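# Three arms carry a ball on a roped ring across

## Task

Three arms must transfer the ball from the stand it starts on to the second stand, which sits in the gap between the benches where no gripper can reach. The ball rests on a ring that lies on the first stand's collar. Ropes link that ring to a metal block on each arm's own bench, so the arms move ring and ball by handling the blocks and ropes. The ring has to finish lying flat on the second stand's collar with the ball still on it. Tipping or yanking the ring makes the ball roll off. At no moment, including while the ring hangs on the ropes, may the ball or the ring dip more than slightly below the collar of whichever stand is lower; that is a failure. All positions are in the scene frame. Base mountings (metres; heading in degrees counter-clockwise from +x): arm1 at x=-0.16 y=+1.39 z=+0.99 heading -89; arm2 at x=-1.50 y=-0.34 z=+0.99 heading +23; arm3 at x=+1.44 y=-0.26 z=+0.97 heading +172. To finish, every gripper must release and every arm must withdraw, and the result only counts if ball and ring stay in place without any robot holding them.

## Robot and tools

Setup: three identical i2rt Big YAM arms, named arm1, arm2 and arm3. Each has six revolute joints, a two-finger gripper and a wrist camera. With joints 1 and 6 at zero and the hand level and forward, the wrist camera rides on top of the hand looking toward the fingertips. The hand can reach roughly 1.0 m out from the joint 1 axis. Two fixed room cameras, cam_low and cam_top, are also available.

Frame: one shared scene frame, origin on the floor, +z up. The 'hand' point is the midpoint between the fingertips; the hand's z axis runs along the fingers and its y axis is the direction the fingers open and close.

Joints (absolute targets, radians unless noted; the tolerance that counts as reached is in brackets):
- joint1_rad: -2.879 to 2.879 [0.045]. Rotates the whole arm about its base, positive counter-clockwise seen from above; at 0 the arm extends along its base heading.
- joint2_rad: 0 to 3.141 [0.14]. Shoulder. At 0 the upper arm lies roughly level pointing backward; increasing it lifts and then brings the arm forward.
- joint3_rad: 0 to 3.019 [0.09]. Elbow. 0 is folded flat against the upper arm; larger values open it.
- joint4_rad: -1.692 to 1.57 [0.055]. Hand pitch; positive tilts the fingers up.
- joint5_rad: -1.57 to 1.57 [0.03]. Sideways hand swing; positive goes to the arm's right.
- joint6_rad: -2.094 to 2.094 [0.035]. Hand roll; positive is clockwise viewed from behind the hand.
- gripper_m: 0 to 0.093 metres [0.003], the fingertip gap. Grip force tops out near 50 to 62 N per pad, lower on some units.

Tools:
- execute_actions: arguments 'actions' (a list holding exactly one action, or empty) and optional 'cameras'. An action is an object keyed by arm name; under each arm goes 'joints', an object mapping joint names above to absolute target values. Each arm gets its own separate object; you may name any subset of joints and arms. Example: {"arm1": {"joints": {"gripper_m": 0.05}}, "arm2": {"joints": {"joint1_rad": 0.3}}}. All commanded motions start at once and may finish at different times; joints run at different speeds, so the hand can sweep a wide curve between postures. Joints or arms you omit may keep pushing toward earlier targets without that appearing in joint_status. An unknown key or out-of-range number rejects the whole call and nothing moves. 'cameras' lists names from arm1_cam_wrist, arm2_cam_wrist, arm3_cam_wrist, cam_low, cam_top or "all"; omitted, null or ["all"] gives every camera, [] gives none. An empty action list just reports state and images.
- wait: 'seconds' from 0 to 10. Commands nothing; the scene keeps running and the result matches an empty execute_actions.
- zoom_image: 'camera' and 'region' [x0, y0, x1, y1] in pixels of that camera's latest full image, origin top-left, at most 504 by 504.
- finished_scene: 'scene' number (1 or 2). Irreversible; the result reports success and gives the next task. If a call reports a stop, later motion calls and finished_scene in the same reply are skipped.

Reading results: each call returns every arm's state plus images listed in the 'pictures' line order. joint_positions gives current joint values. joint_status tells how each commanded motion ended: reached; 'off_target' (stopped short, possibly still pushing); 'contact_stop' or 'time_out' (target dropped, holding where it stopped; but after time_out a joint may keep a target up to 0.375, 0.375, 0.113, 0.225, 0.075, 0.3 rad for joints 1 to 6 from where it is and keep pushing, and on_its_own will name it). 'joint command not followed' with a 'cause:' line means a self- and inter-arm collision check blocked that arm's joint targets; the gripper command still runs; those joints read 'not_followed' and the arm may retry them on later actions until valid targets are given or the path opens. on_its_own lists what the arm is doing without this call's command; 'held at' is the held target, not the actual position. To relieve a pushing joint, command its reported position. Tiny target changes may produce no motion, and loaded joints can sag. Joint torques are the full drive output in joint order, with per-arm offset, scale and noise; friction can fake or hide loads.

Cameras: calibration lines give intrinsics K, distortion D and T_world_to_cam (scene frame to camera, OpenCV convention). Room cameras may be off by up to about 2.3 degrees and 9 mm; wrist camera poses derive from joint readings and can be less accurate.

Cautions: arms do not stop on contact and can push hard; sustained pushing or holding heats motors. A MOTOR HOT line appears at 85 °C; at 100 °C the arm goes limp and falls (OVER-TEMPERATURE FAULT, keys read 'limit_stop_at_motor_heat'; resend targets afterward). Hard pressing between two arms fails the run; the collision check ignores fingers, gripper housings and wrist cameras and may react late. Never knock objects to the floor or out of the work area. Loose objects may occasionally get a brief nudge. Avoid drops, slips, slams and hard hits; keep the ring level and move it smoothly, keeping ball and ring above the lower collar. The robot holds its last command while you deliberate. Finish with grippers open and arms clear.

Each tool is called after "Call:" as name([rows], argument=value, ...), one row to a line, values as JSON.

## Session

Call:
execute_actions(actions=[])

Scene clock: 0.00 s.
Joint torques (N m, as the arm reports them, + toward a larger angle): no reading
Motor temperatures (°C, as the motors report them): arm1=[28 33 45 30 32 28] | arm2=[27 35 40 30 28 30] | arm3=[29 34 44 28 30 29]
arm1.joint_positions: joint1_rad=+0.095 joint2_rad=+0.375 joint3_rad=+1.692 joint4_rad=-1.626 joint5_rad=+0.284 joint6_rad=-0.695 gripper_m=+0.094
arm1.joint_status: not commanded
arm1.hand: x=-0.1960 y=+1.3717 z=+1.6172 quat_wxyz=(-0.171, -0.373, -0.708, +0.575) (m; scene frame)
arm2.joint_positions: joint1_rad=+0.839 joint2_rad=+0.626 joint3_rad=+1.513 joint4_rad=-1.386 joint5_rad=-0.210 joint6_rad=+0.275 gripper_m=+0.094
arm2.joint_status: not commanded
arm2.hand: x=-1.4638 y=-0.1333 z=+1.5824 quat_wxyz=(-0.309, +0.443, -0.730, -0.418) (m; scene frame)
arm3.joint_positions: joint1_rad=+0.654 joint2_rad=+0.316 joint3_rad=+1.510 joint4_rad=-1.462 joint5_rad=+0.264 joint6_rad=+0.006 gripper_m=+0.094
arm3.joint_status: not commanded
arm3.hand: x=+1.3774 y=-0.2450 z=+1.5797 quat_wxyz=(+0.054, +0.781, +0.122, -0.610) (m; scene frame)
pictures: arm1_cam_wrist, arm2_cam_wrist, arm3_cam_wrist, cam_low, cam_top
camera_calibration (this result's frames):
arm1_cam_wrist: T_world_to_cam=[[-0.721524, -0.0489852, 0.690655, -1.19182], [-0.43185, 0.811536, -0.393593, -0.558444], [-0.541211, -0.582246, -0.606697, 1.79399], [0, 0, 0, 1]] pos_world=[-0.13016, 1.43936, 1.69174]
arm2_cam_wrist: T_world_to_cam=[[0.900442, -0.271874, -0.339542, 1.81453], [-0.394997, -0.837973, -0.376534, -0.0954831], [-0.182157, 0.473166, -0.861936, 1.28275], [0, 0, 0, 1]] pos_world=[-1.43793, -0.193643, 1.6858]
arm3_cam_wrist: T_world_to_cam=[[-0.23801, 0.967992, 0.0796355, 0.435623], [0.723979, 0.231473, -0.649827, 0.0941338], [-0.647461, -0.0970109, -0.755899, 2.1899], [0, 0, 0, 1]] pos_world=[1.45341, -0.231025, 1.68182]
Images, in order (width x height): arm1_cam_wrist 672x504, arm2_cam_wrist 672x504, arm3_cam_wrist 672x504, cam_low 672x504, cam_top 672x504.

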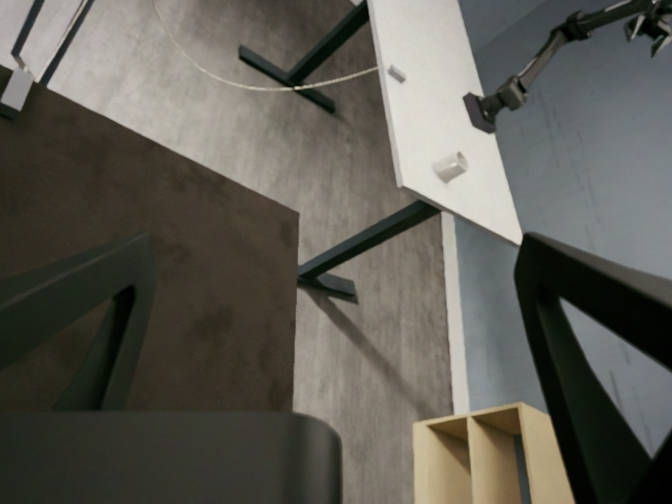

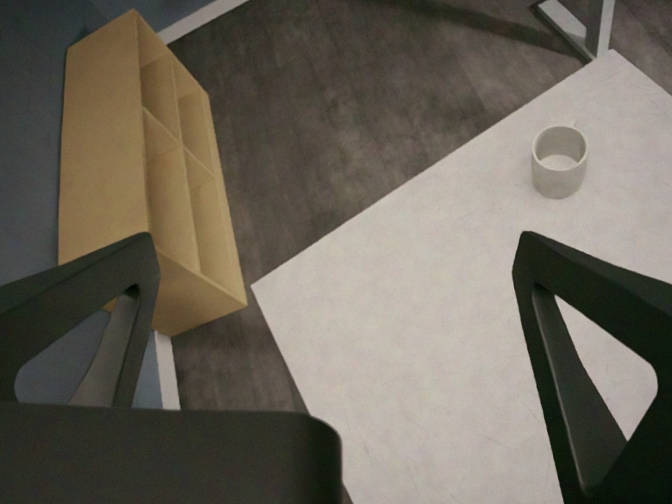

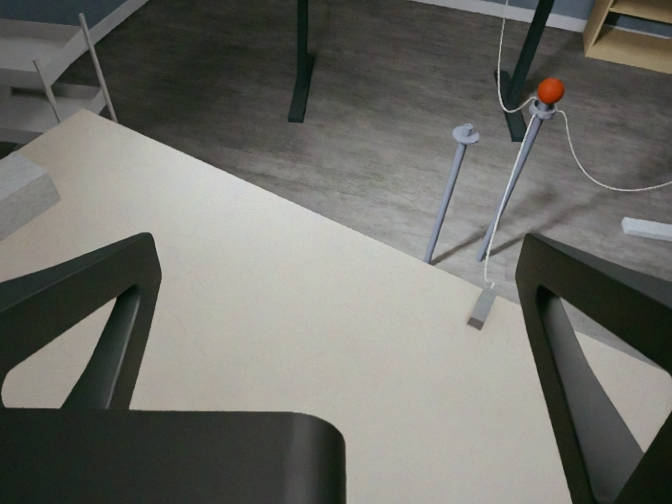

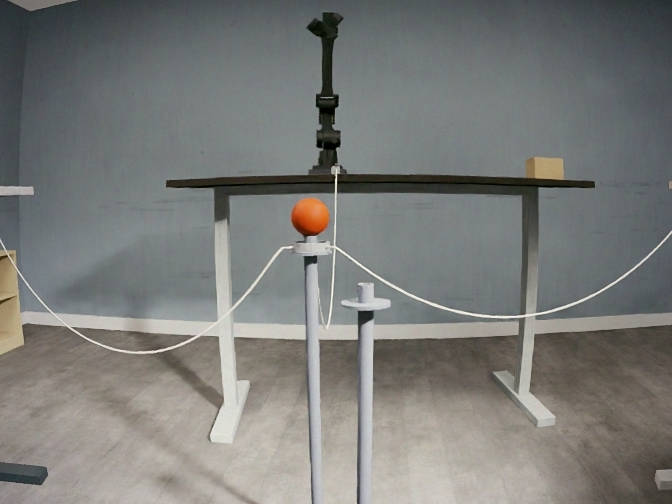

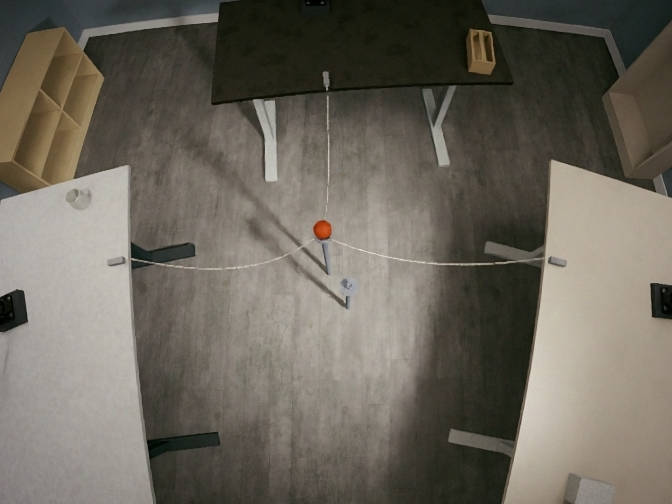

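Call:
zoom_image(camera="cam_low", region=[270, 185, 410, 325])

Call:
zoom_image(camera="cam_top", region=[285, 210, 385, 320])

Call:
zoom_image(camera="cam_top", region=[295, 55, 355, 105])

Call:
zoom_image(camera="cam_top", region=[90, 235, 150, 285])

Call:
zoom_image(camera="cam_top", region=[525, 235, 585, 285])

Region (270, 185, 410, 325) of cam_low's 672x504 image, scaled by 3.600, with more detail than that image has.

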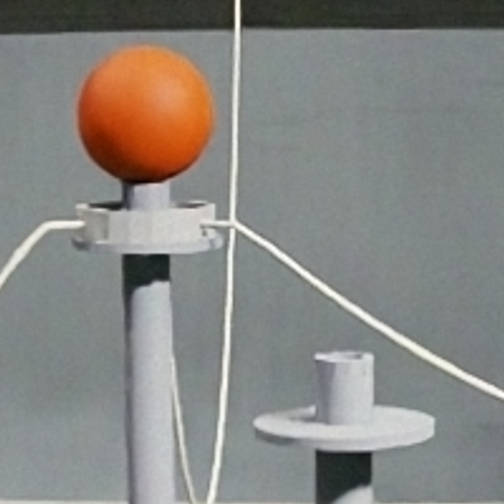

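Region (285, 210, 385, 320) of cam_top's 672x504 image, scaled by 4.582, with more detail than that image has; it fills the left 458 columns of this view, and the rest is white.

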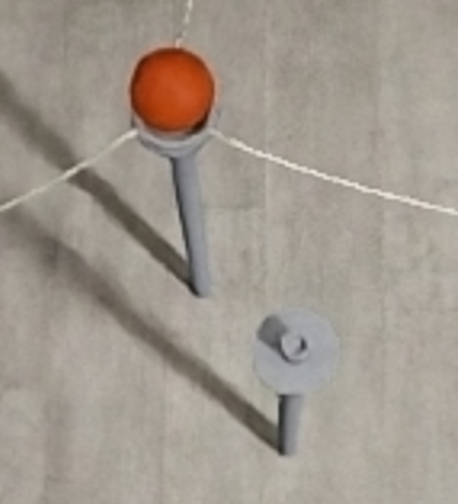

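Region (295, 55, 355, 105) of cam_top's 672x504 image, scaled by 8.400, with more detail than that image has.

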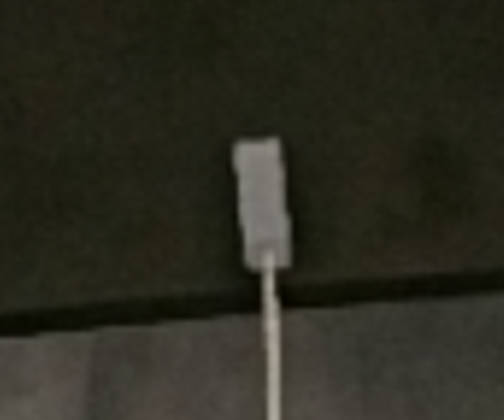

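Region (90, 235, 150, 285) of cam_top's 672x504 image, scaled by 8.400, with more detail than that image has.

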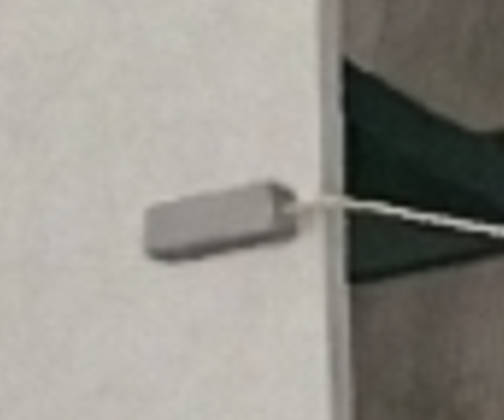

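Region (525, 235, 585, 285) of cam_top's 672x504 image, scaled by 8.400, with more detail than that image has.

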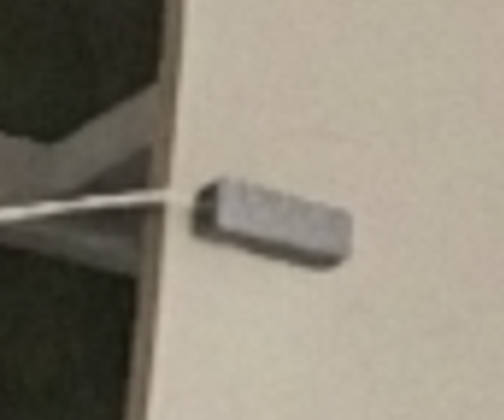

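Call:
zoom_image(camera="arm1_cam_wrist", region=[0, 40, 100, 140])

Call:
zoom_image(camera="arm3_cam_wrist", region=[430, 250, 530, 350])

Call:
zoom_image(camera="cam_low", region=[300, 150, 370, 200])

Call:
zoom_image(camera="cam_low", region=[280, 195, 345, 260])

Region (0, 40, 100, 140) of arm1_cam_wrist's 672x504 image, scaled by 5.040, with more detail than that image has.

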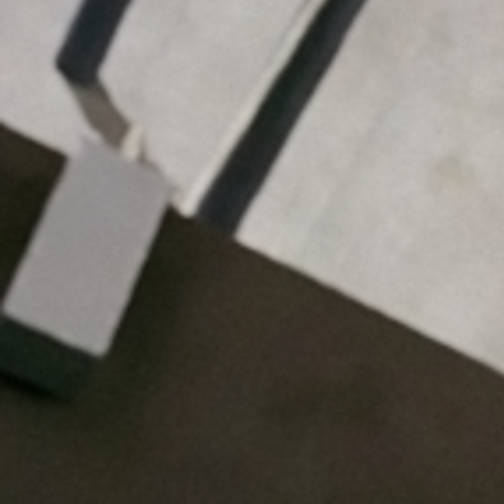

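Region (430, 250, 530, 350) of arm3_cam_wrist's 672x504 image, scaled by 5.040, with more detail than that image has.

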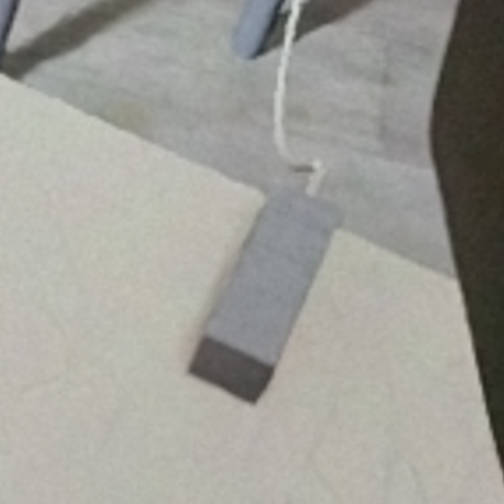

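Region (300, 150, 370, 200) of cam_low's 672x504 image, scaled by 7.200, with more detail than that image has; it fills the top 360 rows of this view, and the rest is white.

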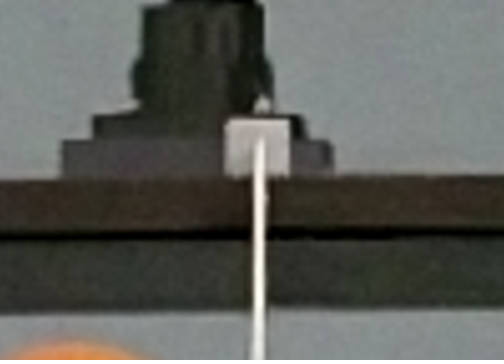

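Region (280, 195, 345, 260) of cam_low's 672x504 image, scaled by 7.754, with more detail than that image has.

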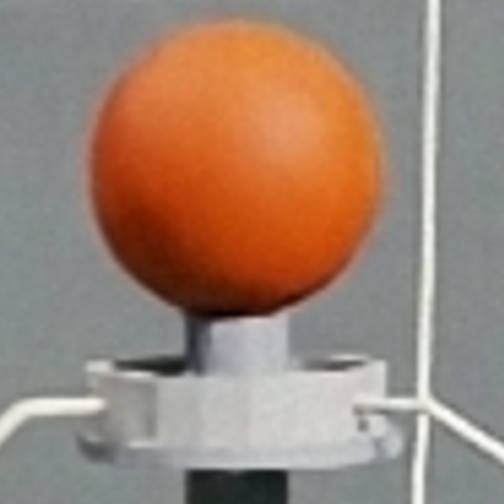

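Call:
execute_actions([
  {"arm1": {"joints": {"joint1_rad": 0.106, "joint2_rad": 1.667, "joint3_rad": 0.885, "joint4_rad": 0.09, "joint5_rad": 0.0, "joint6_rad": 0.0, "gripper_m": 0.075}}, "arm2": {"joints": {"joint1_rad": 0.065, "joint2_rad": 1.705, "joint3_rad": 0.927, "joint4_rad": 0.085, "joint5_rad": 0.184, "joint6_rad": 0.218, "gripper_m": 0.075}}, "arm3": {"joints": {"joint1_rad": -0.248, "joint2_rad": 1.688, "joint3_rad": 0.94, "joint4_rad": 0.055, "joint5_rad": -0.11, "joint6_rad": -0.13, "gripper_m": 0.075}}},
])

Scene clock: 121.90 s.
Joint torques (N m, as the arm reports them, + toward a larger angle): arm1=[  1.07 -13.73  10.48   2.6   -0.17   0.16] | arm2=[  1.04 -14.15   9.18   1.9    0.07  -0.01] | arm3=[  0.84 -15.85   6.79   2.96  -0.23  -0.11]
Motor temperatures (°C, as the motors report them): arm1=[28 34 44 30 32 28] | arm2=[27 34 42 30 28 30] | arm3=[29 34 43 28 30 29]
arm1.joint_positions: joint1_rad=+0.097 joint2_rad=+1.664 joint3_rad=+0.857 joint4_rad=+0.066 joint5_rad=+0.003 joint6_rad=-0.015 gripper_m=+0.075
arm1.joint_status: all done
arm1.hand: x=-0.0976 y=+0.8227 z=+1.0498 quat_wxyz=(-0.294, -0.604, -0.686, +0.280) (m; scene frame)
arm2.joint_positions: joint1_rad=+0.058 joint2_rad=+1.691 joint3_rad=+0.911 joint4_rad=+0.070 joint5_rad=+0.184 joint6_rad=+0.229 gripper_m=+0.075
arm2.joint_status: all done
arm2.hand: x=-0.9546 y=-0.1033 z=+1.0664 quat_wxyz=(-0.419, +0.065, -0.903, -0.066) (m; scene frame)
arm3.joint_positions: joint1_rad=-0.255 joint2_rad=+1.691 joint3_rad=+0.934 joint4_rad=+0.026 joint5_rad=-0.109 joint6_rad=-0.121 gripper_m=+0.075
arm3.joint_status: all done
arm3.hand: x=+0.8884 y=-0.0472 z=+1.0497 quat_wxyz=(-0.055, +0.906, -0.102, -0.408) (m; scene frame)
pictures: arm1_cam_wrist, arm2_cam_wrist, arm3_cam_wrist, cam_low, cam_top
camera_calibration (this result's frames):
arm1_cam_wrist: T_world_to_cam=[[-0.993697, -0.105364, 0.0382671, -0.0511856], [-0.111299, 0.96803, -0.224789, -0.568446], [-0.013359, -0.227631, -0.973656, 1.32832], [0, 0, 0, 1]] pos_world=[-0.0963857, 0.847248, 1.16751]
arm2_cam_wrist: T_world_to_cam=[[0.156747, -0.985448, -0.0657429, 0.113338], [-0.963655, -0.138021, -0.228732, -0.69172], [0.21633, 0.0992066, -0.971267, 1.3749], [0, 0, 0, 1]] pos_world=[-0.981778, -0.120183, 1.18463]
arm3_cam_wrist: T_world_to_cam=[[0.238247, 0.970433, 0.038696, -0.210097], [0.945304, -0.222569, -0.238462, -0.591832], [-0.222799, 0.0933923, -0.970381, 1.34879], [0, 0, 0, 1]] pos_world=[0.910025, -0.0538044, 1.17584]
Images, in order (width x height): arm1_cam_wrist 672x504, arm2_cam_wrist 672x504, arm3_cam_wrist 672x504, cam_low 672x504, cam_top 672x504.

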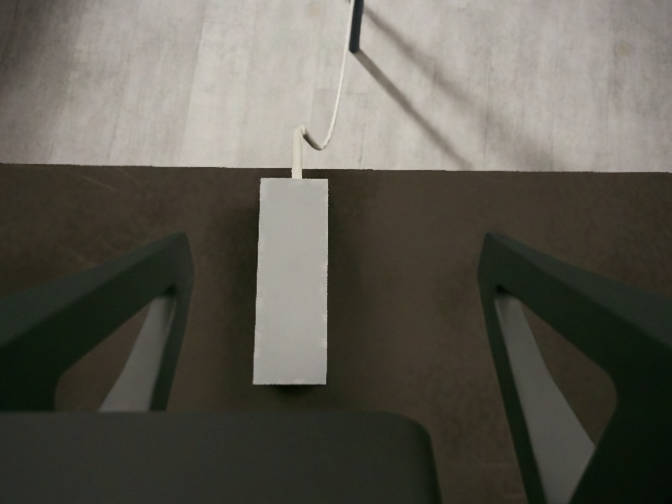

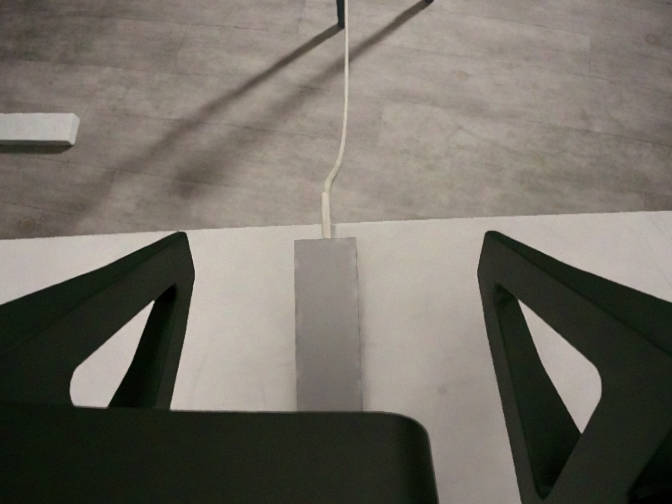

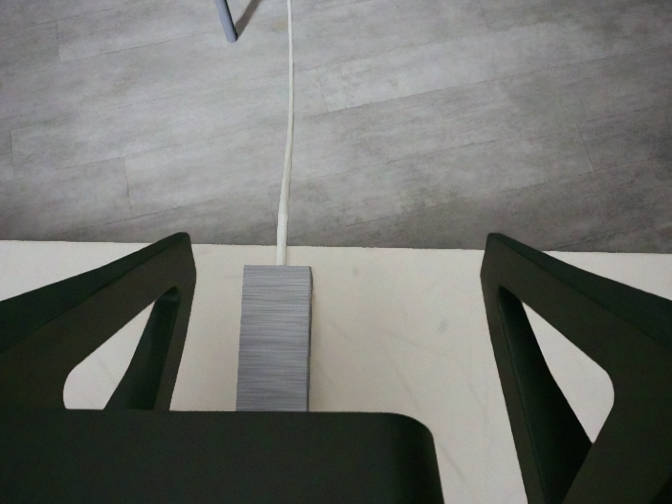

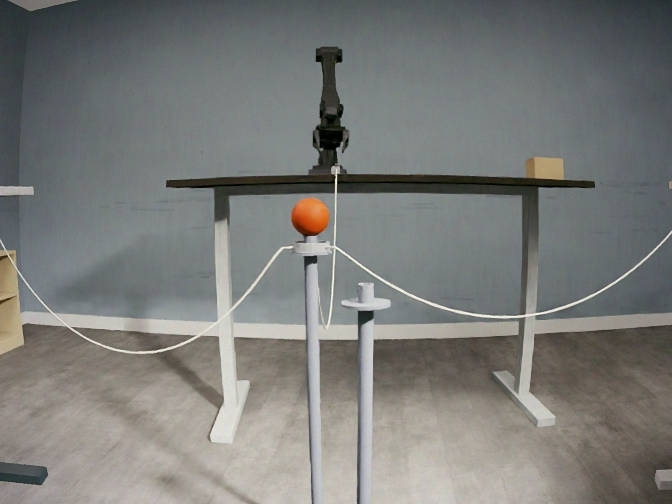

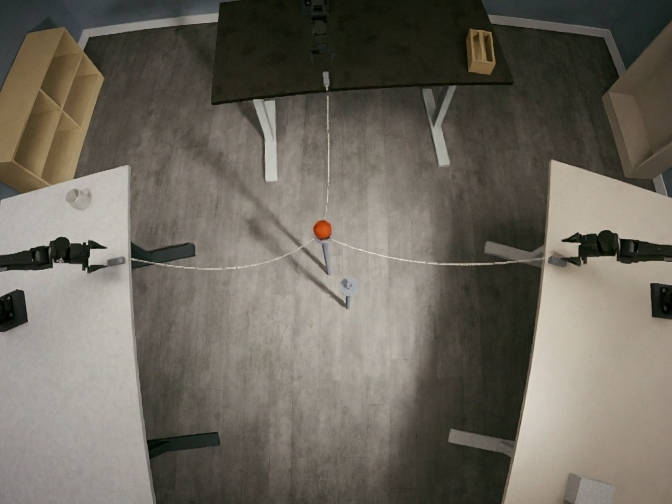

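Call:
execute_actions([
  {"arm1": {"joints": {"joint1_rad": 0.131, "joint2_rad": 1.811, "joint4_rad": 0.18, "gripper_m": 0.065}}, "arm2": {"joints": {"joint1_rad": 0.09, "joint2_rad": 1.84, "gripper_m": 0.065}}, "arm3": {"joints": {"joint1_rad": -0.215, "joint2_rad": 1.798, "joint4_rad": -0.05, "gripper_m": 0.065}}},
], cameras=["arm1_cam_wrist", "arm2_cam_wrist", "arm3_cam_wrist"])

Scene clock: 236.10 s.
Joint torques (N m, as the arm reports them, + toward a larger angle): arm1=[  0.29 -15.97   9.2    2.4   -0.12   0.16] | arm2=[  0.32 -16.56   7.93   1.58   0.09  -0.01] | arm3=[  0.61 -17.48   6.42   1.07  -0.26  -0.11]
Motor temperatures (°C, as the motors report them): arm1=[28 34 46 30 32 28] | arm2=[27 36 42 30 28 30] | arm3=[29 35 43 28 29 29]
arm1.joint_positions: joint1_rad=+0.128 joint2_rad=+1.825 joint3_rad=+0.857 joint4_rad=+0.159 joint5_rad=+0.002 joint6_rad=-0.014 gripper_m=+0.065
arm1.joint_status: all done
arm1.hand: x=-0.0809 y=+0.8256 z=+0.9777 quat_wxyz=(-0.275, -0.602, -0.705, +0.254) (m; scene frame)
arm2.joint_positions: joint1_rad=+0.088 joint2_rad=+1.843 joint3_rad=+0.911 joint4_rad=+0.077 joint5_rad=+0.184 joint6_rad=+0.229 gripper_m=+0.065
arm2.joint_status: all done
arm2.hand: x=-0.9745 y=-0.0930 z=+0.9821 quat_wxyz=(-0.357, +0.088, -0.929, -0.047) (m; scene frame)
arm3.joint_positions: joint1_rad=-0.220 joint2_rad=+1.809 joint3_rad=+0.934 joint4_rad=-0.037 joint5_rad=-0.109 joint6_rad=-0.122 gripper_m=+0.065
arm3.joint_status: all done
arm3.hand: x=+0.9024 y=-0.0744 z=+0.9733 quat_wxyz=(-0.026, +0.939, -0.094, -0.328) (m; scene frame)
pictures: arm1_cam_wrist, arm2_cam_wrist, arm3_cam_wrist
camera_calibration (this result's frames):
arm1_cam_wrist: T_world_to_cam=[[-0.98975, -0.137971, 0.0368678, -0.00290109], [-0.142097, 0.977206, -0.157721, -0.661191], [-0.0142666, -0.161343, -0.986795, 1.21705], [0, 0, 0, 1]] pos_world=[-0.0794616, 0.842082, 1.0968]
arm2_cam_wrist: T_world_to_cam=[[0.181935, -0.983063, -0.022081, 0.10297], [-0.979409, -0.17917, -0.0930345, -0.881167], [0.0875025, 0.0385526, -0.995418, 1.18886], [0, 0, 0, 1]] pos_world=[-0.985786, -0.102486, 1.10371]
arm3_cam_wrist: T_world_to_cam=[[0.199811, 0.979768, 0.0113648, -0.122057], [0.97805, -0.198734, -0.0626397, -0.828245], [-0.0591138, 0.0236315, -0.997971, 1.15425], [0, 0, 0, 1]] pos_world=[0.902685, -0.0722895, 1.10141]
Images, in order (width x height): arm1_cam_wrist 672x504, arm2_cam_wrist 672x504, arm3_cam_wrist 672x504.

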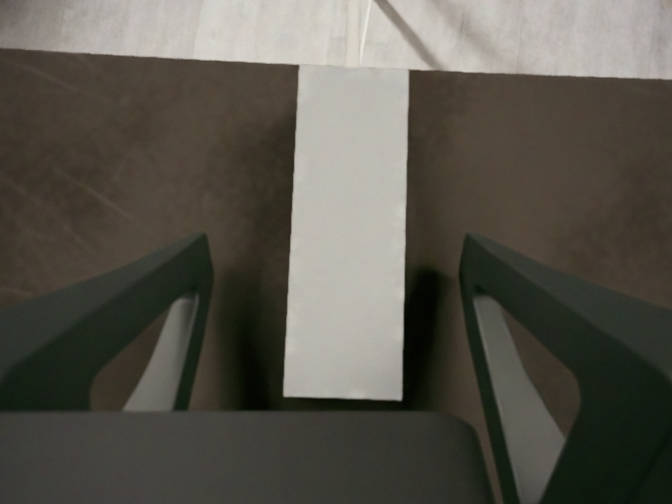

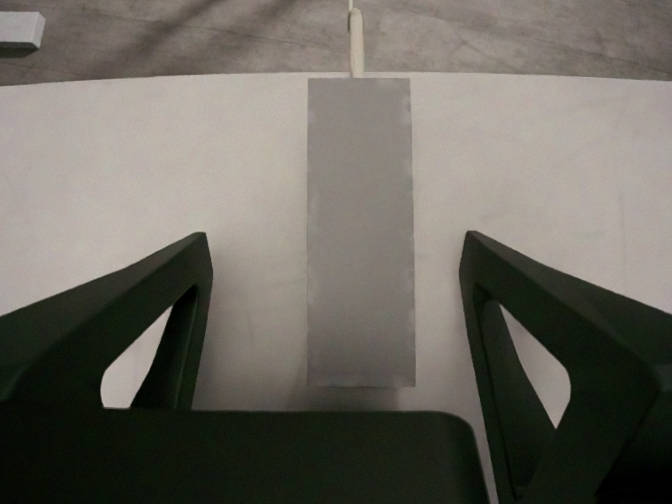

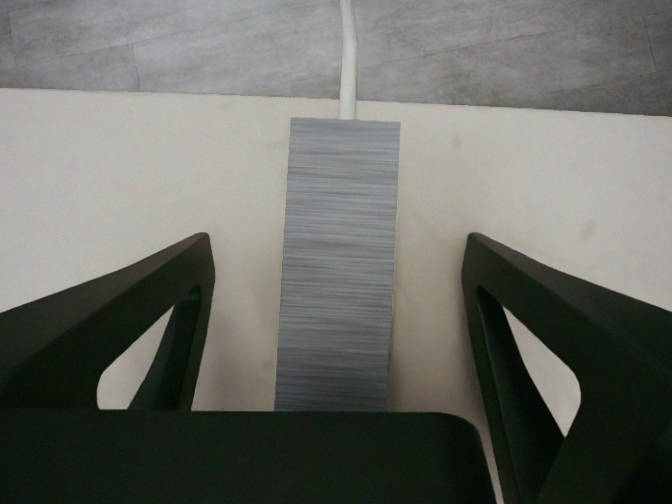

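Call:
execute_actions([
  {"arm1": {"joints": {"gripper_m": 0.005}}, "arm2": {"joints": {"gripper_m": 0.005}}, "arm3": {"joints": {"gripper_m": 0.005}}},
], cameras=["arm1_cam_wrist", "arm2_cam_wrist", "arm3_cam_wrist"])

Scene clock: 244.43 s.
Joint torques (N m, as the arm reports them, + toward a larger angle): arm1=[  0.5  -16.1    9.14   2.42  -0.11   0.15] | arm2=[  0.46 -16.64   8.08   1.57   0.06   0.  ] | arm3=[  1.16 -17.57   6.21   1.15  -0.22  -0.13]
Motor temperatures (°C, as the motors report them): arm1=[28 35 46 30 31 28] | arm2=[27 36 41 30 28 30] | arm3=[29 35 43 28 29 29]
arm1.joint_positions: joint1_rad=+0.128 joint2_rad=+1.825 joint3_rad=+0.857 joint4_rad=+0.159 joint5_rad=+0.002 joint6_rad=-0.013 gripper_m=+0.025
arm1.joint_status: gripper_m off_target (ended at +0.025, target +0.005)
arm1.hand: x=-0.0808 y=+0.8256 z=+0.9777 quat_wxyz=(-0.276, -0.602, -0.705, +0.254) (m; scene frame)
arm2.joint_positions: joint1_rad=+0.089 joint2_rad=+1.843 joint3_rad=+0.911 joint4_rad=+0.077 joint5_rad=+0.184 joint6_rad=+0.228 gripper_m=+0.024
arm2.joint_status: gripper_m off_target (ended at +0.024, target +0.005)
arm2.hand: x=-0.9745 y=-0.0929 z=+0.9821 quat_wxyz=(-0.357, +0.089, -0.929, -0.046) (m; scene frame)
arm3.joint_positions: joint1_rad=-0.220 joint2_rad=+1.809 joint3_rad=+0.934 joint4_rad=-0.037 joint5_rad=-0.109 joint6_rad=-0.123 gripper_m=+0.024
arm3.joint_status: gripper_m off_target (ended at +0.024, target +0.005)
arm3.hand: x=+0.9023 y=-0.0745 z=+0.9733 quat_wxyz=(-0.026, +0.940, -0.093, -0.328) (m; scene frame)
pictures: arm1_cam_wrist, arm2_cam_wrist, arm3_cam_wrist
camera_calibration (this result's frames):
arm1_cam_wrist: T_world_to_cam=[[-0.989818, -0.137694, 0.036064, -0.00228395], [-0.141694, 0.977263, -0.157732, -0.661194], [-0.0135254, -0.161236, -0.986823, 1.21705], [0, 0, 0, 1]] pos_world=[-0.0794869, 0.842078, 1.0968]
arm2_cam_wrist: T_world_to_cam=[[0.18238, -0.983003, -0.0210204, 0.102453], [-0.979294, -0.179698, -0.0932304, -0.880941], [0.0878685, 0.0375885, -0.995423, 1.18915], [0, 0, 0, 1]] pos_world=[-0.985874, -0.10229, 1.10373]
arm3_cam_wrist: T_world_to_cam=[[0.198703, 0.979989, 0.0117797, -0.12138], [0.978275, -0.197602, -0.0627023, -0.828297], [-0.0591198, 0.0239829, -0.997963, 1.15428], [0, 0, 0, 1]] pos_world=[0.902662, -0.0724054, 1.10142]
Images, in order (width x height): arm1_cam_wrist 672x504, arm2_cam_wrist 672x504, arm3_cam_wrist 672x504.

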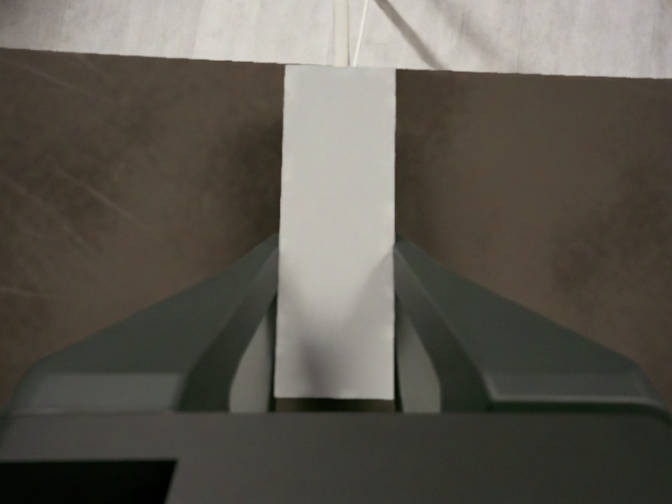

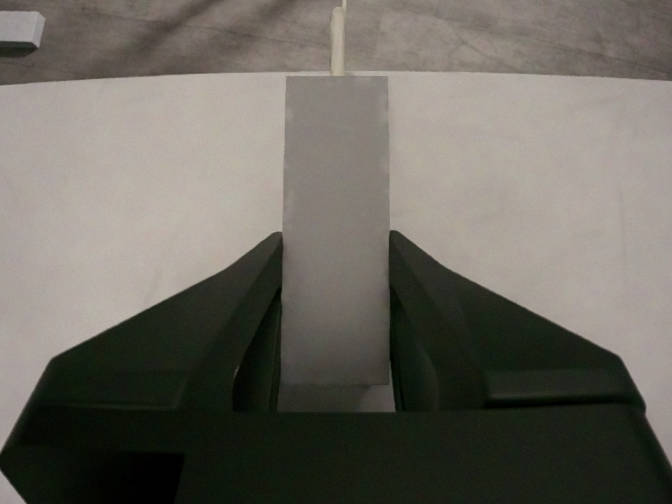

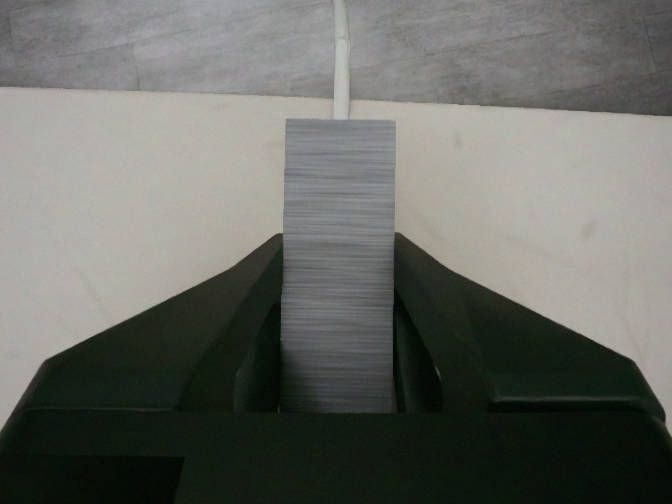

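Call:
execute_actions(actions=[], cameras=["cam_low", "cam_top"])

Call:
zoom_image(camera="cam_low", region=[290, 240, 390, 340])

Call:
zoom_image(camera="cam_low", region=[0, 200, 336, 400])

Call:
zoom_image(camera="cam_low", region=[320, 180, 672, 380])

Scene clock: 364.43 s.
Joint torques (N m, as the arm reports them, + toward a larger angle): arm1=[  0.47 -15.96   9.13   2.43  -0.11   0.15] | arm2=[  0.65 -16.52   8.02   1.52   0.07   0.  ] | arm3=[  0.55 -17.68   6.18   1.14  -0.2   -0.08]
Motor temperatures (°C, as the motors report them): arm1=[28 35 45 30 31 28] | arm2=[27 37 40 30 28 30] | arm3=[29 35 41 28 29 29]
arm1.joint_positions: joint1_rad=+0.128 joint2_rad=+1.825 joint3_rad=+0.857 joint4_rad=+0.159 joint5_rad=+0.002 joint6_rad=-0.013 gripper_m=+0.025
arm1.joint_status: gripper_m off_target (ended at +0.025, target +0.005)
arm1.hand: x=-0.0808 y=+0.8256 z=+0.9777 quat_wxyz=(-0.276, -0.602, -0.705, +0.254) (m; scene frame)
arm2.joint_positions: joint1_rad=+0.089 joint2_rad=+1.843 joint3_rad=+0.911 joint4_rad=+0.077 joint5_rad=+0.184 joint6_rad=+0.228 gripper_m=+0.024
arm2.joint_status: gripper_m off_target (ended at +0.024, target +0.005)
arm2.hand: x=-0.9745 y=-0.0929 z=+0.9821 quat_wxyz=(-0.357, +0.089, -0.929, -0.046) (m; scene frame)
arm3.joint_positions: joint1_rad=-0.220 joint2_rad=+1.809 joint3_rad=+0.934 joint4_rad=-0.037 joint5_rad=-0.109 joint6_rad=-0.123 gripper_m=+0.024
arm3.joint_status: gripper_m off_target (ended at +0.024, target +0.005)
arm3.hand: x=+0.9023 y=-0.0745 z=+0.9733 quat_wxyz=(-0.026, +0.940, -0.093, -0.328) (m; scene frame)
pictures: cam_low, cam_top
Images, in order (width x height): cam_low 672x504, cam_top 672x504.

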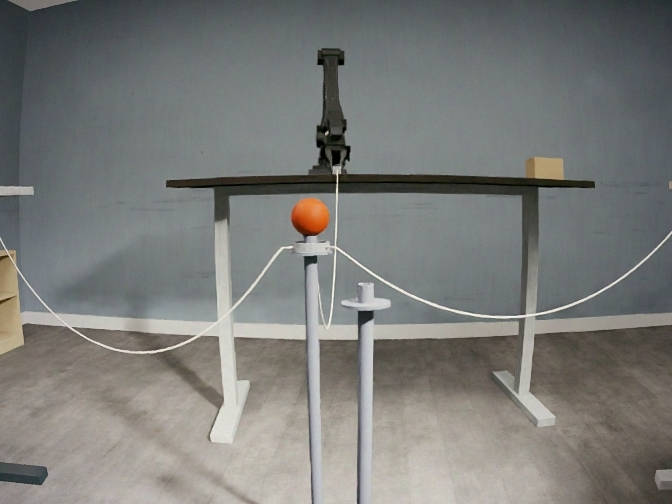

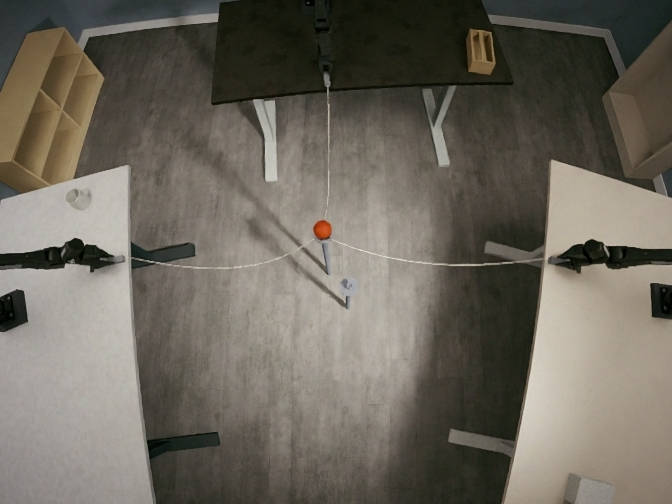

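Region (290, 240, 390, 340) of cam_low's 672x504 image, scaled by 5.040, with more detail than that image has.

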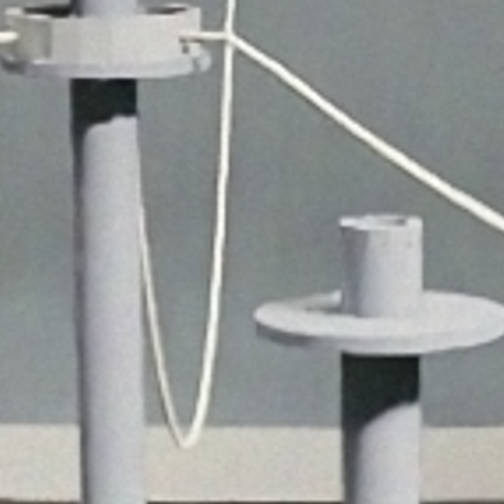

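Region (0, 200, 336, 400) of cam_low's 672x504 image, scaled by 1.500, with more detail than that image has; it fills the top 300 rows of this view, and the rest is white.

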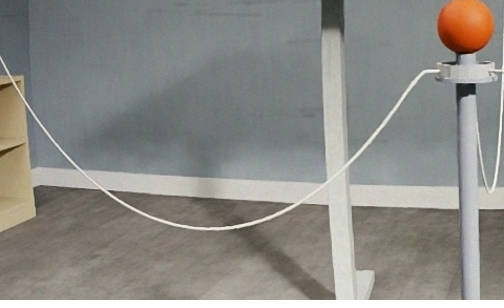

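Region (320, 180, 672, 380) of cam_low's 672x504 image, scaled by 1.432, with more detail than that image has; it fills the top 286 rows of this view, and the rest is white.

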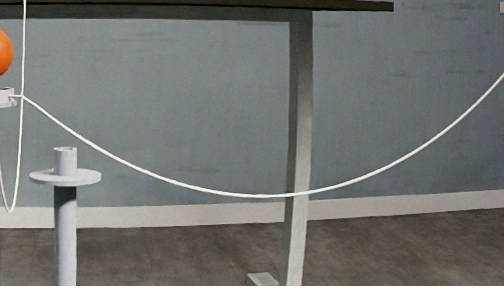

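Call:
execute_actions([
  {"arm1": {"joints": {"joint1_rad": 0.162, "joint2_rad": 1.16, "joint3_rad": 1.085, "joint4_rad": -1.27, "joint6_rad": 0.0}}, "arm2": {"joints": {"joint1_rad": -0.715, "joint2_rad": 1.53, "joint5_rad": 0.0, "joint6_rad": 0.0}}, "arm3": {"joints": {"joint1_rad": 0.192, "joint2_rad": 1.486, "joint3_rad": 1.135, "joint5_rad": 0.0, "joint6_rad": 0.0}}},
])

Scene clock: 486.20 s.
Joint torques (N m, as the arm reports them, + toward a larger angle): arm1=[ 0.46 -8.76 12.15  0.39 -0.11  0.15] | arm2=[  1.11 -14.03  10.16   1.8   -0.13  -0.04] | arm3=[  0.01 -16.23   9.98   1.94  -0.08   0.05]
Motor temperatures (°C, as the motors report them): arm1=[28 36 44 30 31 28] | arm2=[27 38 40 30 28 30] | arm3=[29 36 41 28 29 29]
arm1.joint_positions: joint1_rad=+0.160 joint2_rad=+1.162 joint3_rad=+1.063 joint4_rad=-1.260 joint5_rad=+0.002 joint6_rad=-0.013 gripper_m=+0.025
arm1.joint_status: all done
arm1.hand: x=-0.0939 y=+1.0309 z=+1.2158 quat_wxyz=(-0.077, -0.635, -0.765, +0.077) (m; scene frame)
arm2.joint_positions: joint1_rad=-0.722 joint2_rad=+1.528 joint3_rad=+0.911 joint4_rad=+0.079 joint5_rad=+0.001 joint6_rad=+0.012 gripper_m=+0.024
arm2.joint_status: all done
arm2.hand: x=-0.9318 y=-0.5258 z=+1.1564 quat_wxyz=(-0.488, -0.146, -0.858, +0.072) (m; scene frame)
arm3.joint_positions: joint1_rad=+0.197 joint2_rad=+1.493 joint3_rad=+1.111 joint4_rad=-0.050 joint5_rad=-0.001 joint6_rad=-0.009 gripper_m=+0.024
arm3.joint_status: all done
arm3.hand: x=+0.8089 y=-0.2949 z=+1.2465 quat_wxyz=(+0.014, +0.840, +0.029, -0.541) (m; scene frame)
pictures: arm1_cam_wrist, arm2_cam_wrist, arm3_cam_wrist, cam_low, cam_top
camera_calibration (this result's frames):
arm1_cam_wrist: T_world_to_cam=[[-0.983071, -0.180226, 0.0330113, 0.0526137], [-0.154208, 0.911147, 0.38214, -1.41556], [-0.0989498, 0.37058, -0.923515, 0.851727], [0, 0, 0, 1]] pos_world=[-0.0822892, 0.98363, 1.32579]
arm2_cam_wrist: T_world_to_cam=[[-0.334948, -0.941999, -0.0211578, -0.787534], [-0.86968, 0.317718, -0.377772, -0.207891], [0.362583, -0.108133, -0.925657, 1.47377], [0, 0, 0, 1]] pos_world=[-0.978944, -0.516442, 1.269]
arm3_cam_wrist: T_world_to_cam=[[-0.0472457, 0.99856, 0.0253966, 0.297383], [0.857995, 0.0535877, -0.510856, -0.0333307], [-0.511481, -0.00234554, -0.859291, 1.61191], [0, 0, 0, 1]] pos_world=[0.867108, -0.291388, 1.36052]
Images, in order (width x height): arm1_cam_wrist 672x504, arm2_cam_wrist 672x504, arm3_cam_wrist 672x504, cam_low 672x504, cam_top 672x504.

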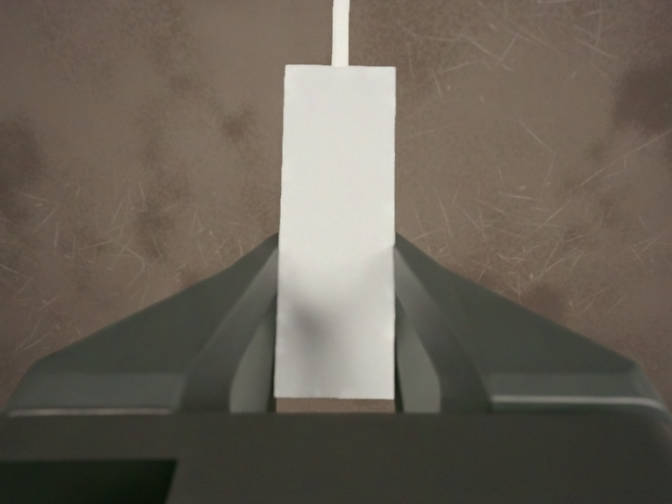

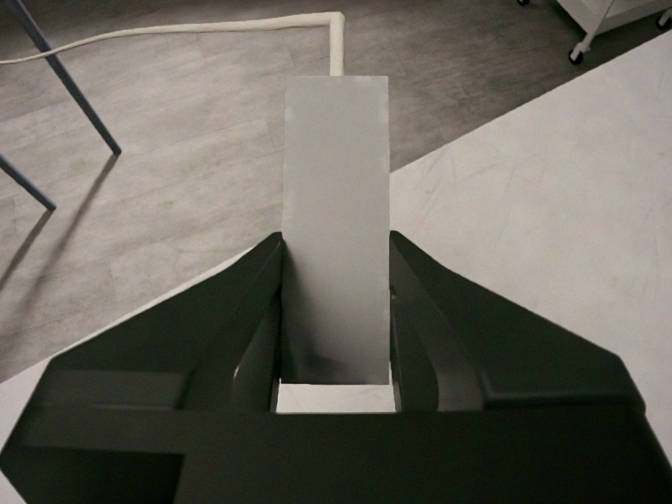

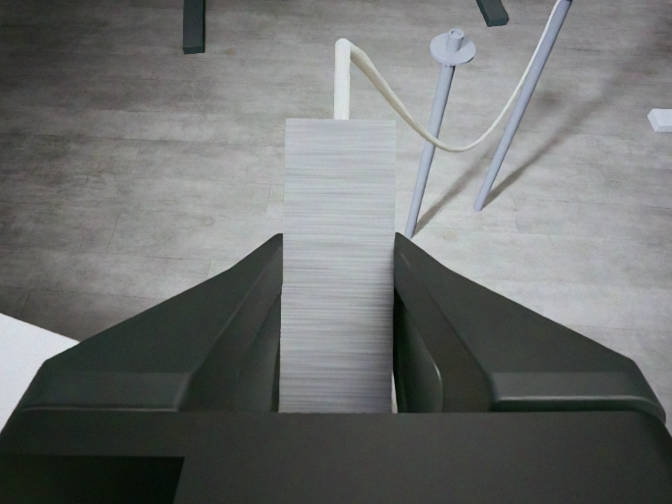

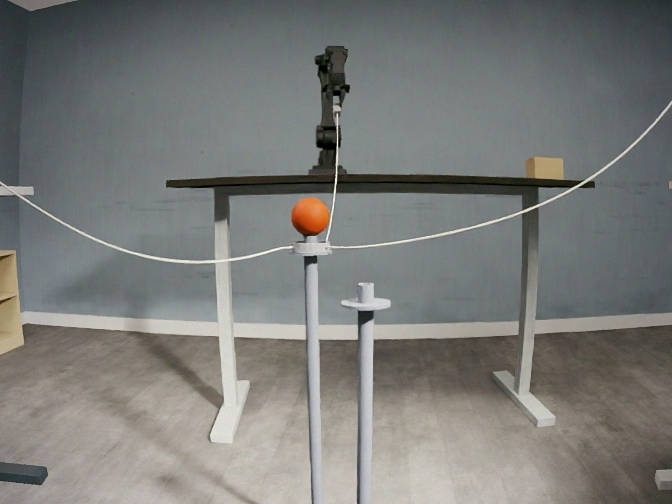

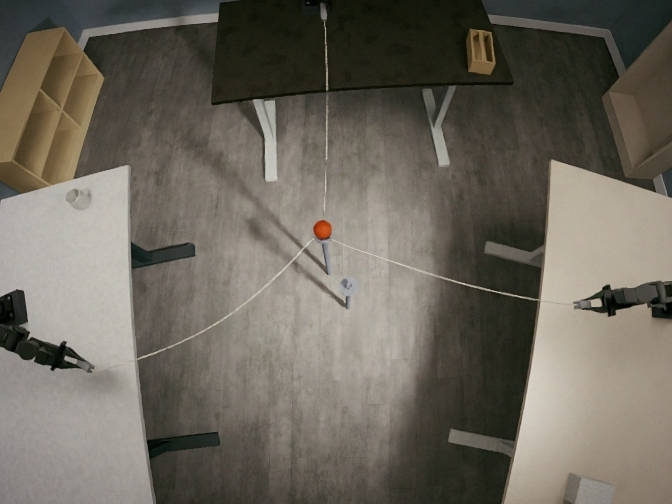

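Call:
execute_actions(actions=[], cameras=["cam_low", "cam_top"])

Call:
zoom_image(camera="cam_low", region=[0, 150, 340, 300])

Call:
zoom_image(camera="cam_low", region=[320, 80, 672, 280])

Call:
zoom_image(camera="cam_low", region=[270, 170, 370, 270])

Scene clock: 502.87 s.
Joint torques (N m, as the arm reports them, + toward a larger angle): arm1=[ 0.43 -8.84 12.13  0.35 -0.12  0.15] | arm2=[  1.11 -13.92  10.23   1.73  -0.13  -0.04] | arm3=[ -0.05 -15.35   9.9    2.07  -0.09   0.07]
Motor temperatures (°C, as the motors report them): arm1=[28 35 46 30 31 28] | arm2=[27 38 41 30 28 30] | arm3=[29 35 43 28 29 29]
arm1.joint_positions: joint1_rad=+0.160 joint2_rad=+1.162 joint3_rad=+1.063 joint4_rad=-1.260 joint5_rad=+0.002 joint6_rad=-0.013 gripper_m=+0.025
arm1.joint_status: all done
arm1.hand: x=-0.0939 y=+1.0309 z=+1.2158 quat_wxyz=(-0.077, -0.635, -0.765, +0.077) (m; scene frame)
arm2.joint_positions: joint1_rad=-0.722 joint2_rad=+1.528 joint3_rad=+0.911 joint4_rad=+0.079 joint5_rad=+0.001 joint6_rad=+0.012 gripper_m=+0.024
arm2.joint_status: all done
arm2.hand: x=-0.9318 y=-0.5258 z=+1.1564 quat_wxyz=(-0.488, -0.146, -0.858, +0.072) (m; scene frame)
arm3.joint_positions: joint1_rad=+0.197 joint2_rad=+1.493 joint3_rad=+1.111 joint4_rad=-0.050 joint5_rad=-0.001 joint6_rad=-0.009 gripper_m=+0.024
arm3.joint_status: all done
arm3.hand: x=+0.8089 y=-0.2949 z=+1.2465 quat_wxyz=(+0.014, +0.840, +0.029, -0.541) (m; scene frame)
pictures: cam_low, cam_top
Images, in order (width x height): cam_low 672x504, cam_top 672x504.

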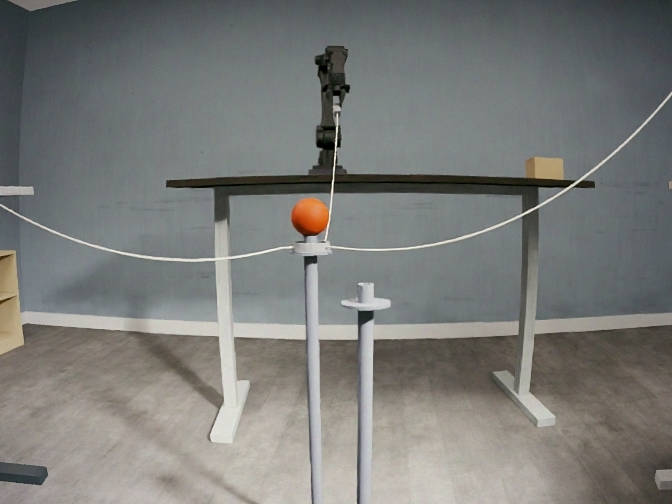

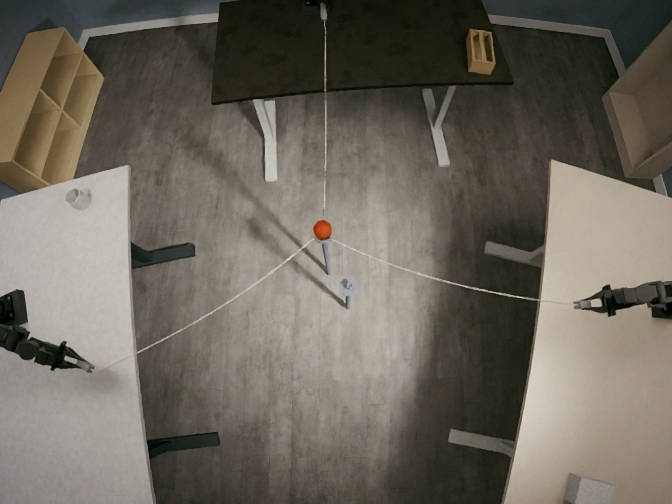

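Region (0, 150, 340, 300) of cam_low's 672x504 image, scaled by 1.482, with more detail than that image has; it fills the top 222 rows of this view, and the rest is white.

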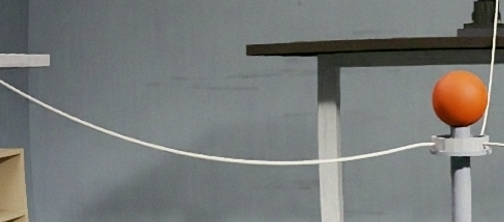

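Region (320, 80, 672, 280) of cam_low's 672x504 image, scaled by 1.432, with more detail than that image has; it fills the top 286 rows of this view, and the rest is white.

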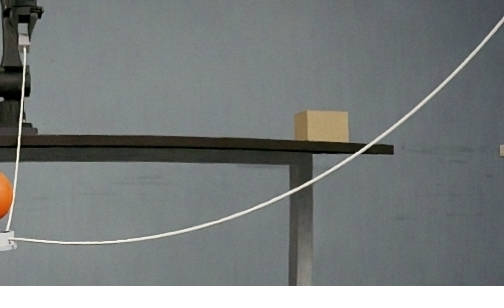

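Region (270, 170, 370, 270) of cam_low's 672x504 image, scaled by 5.040, with more detail than that image has.

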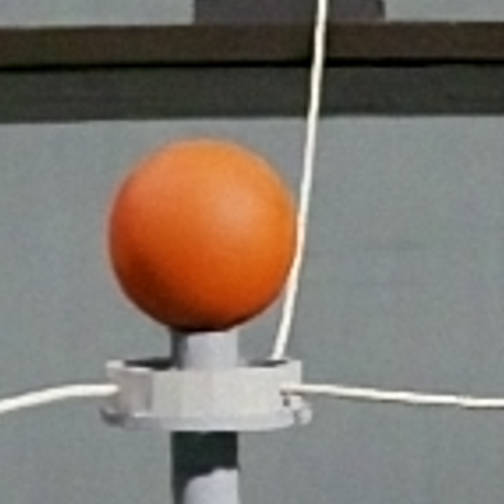

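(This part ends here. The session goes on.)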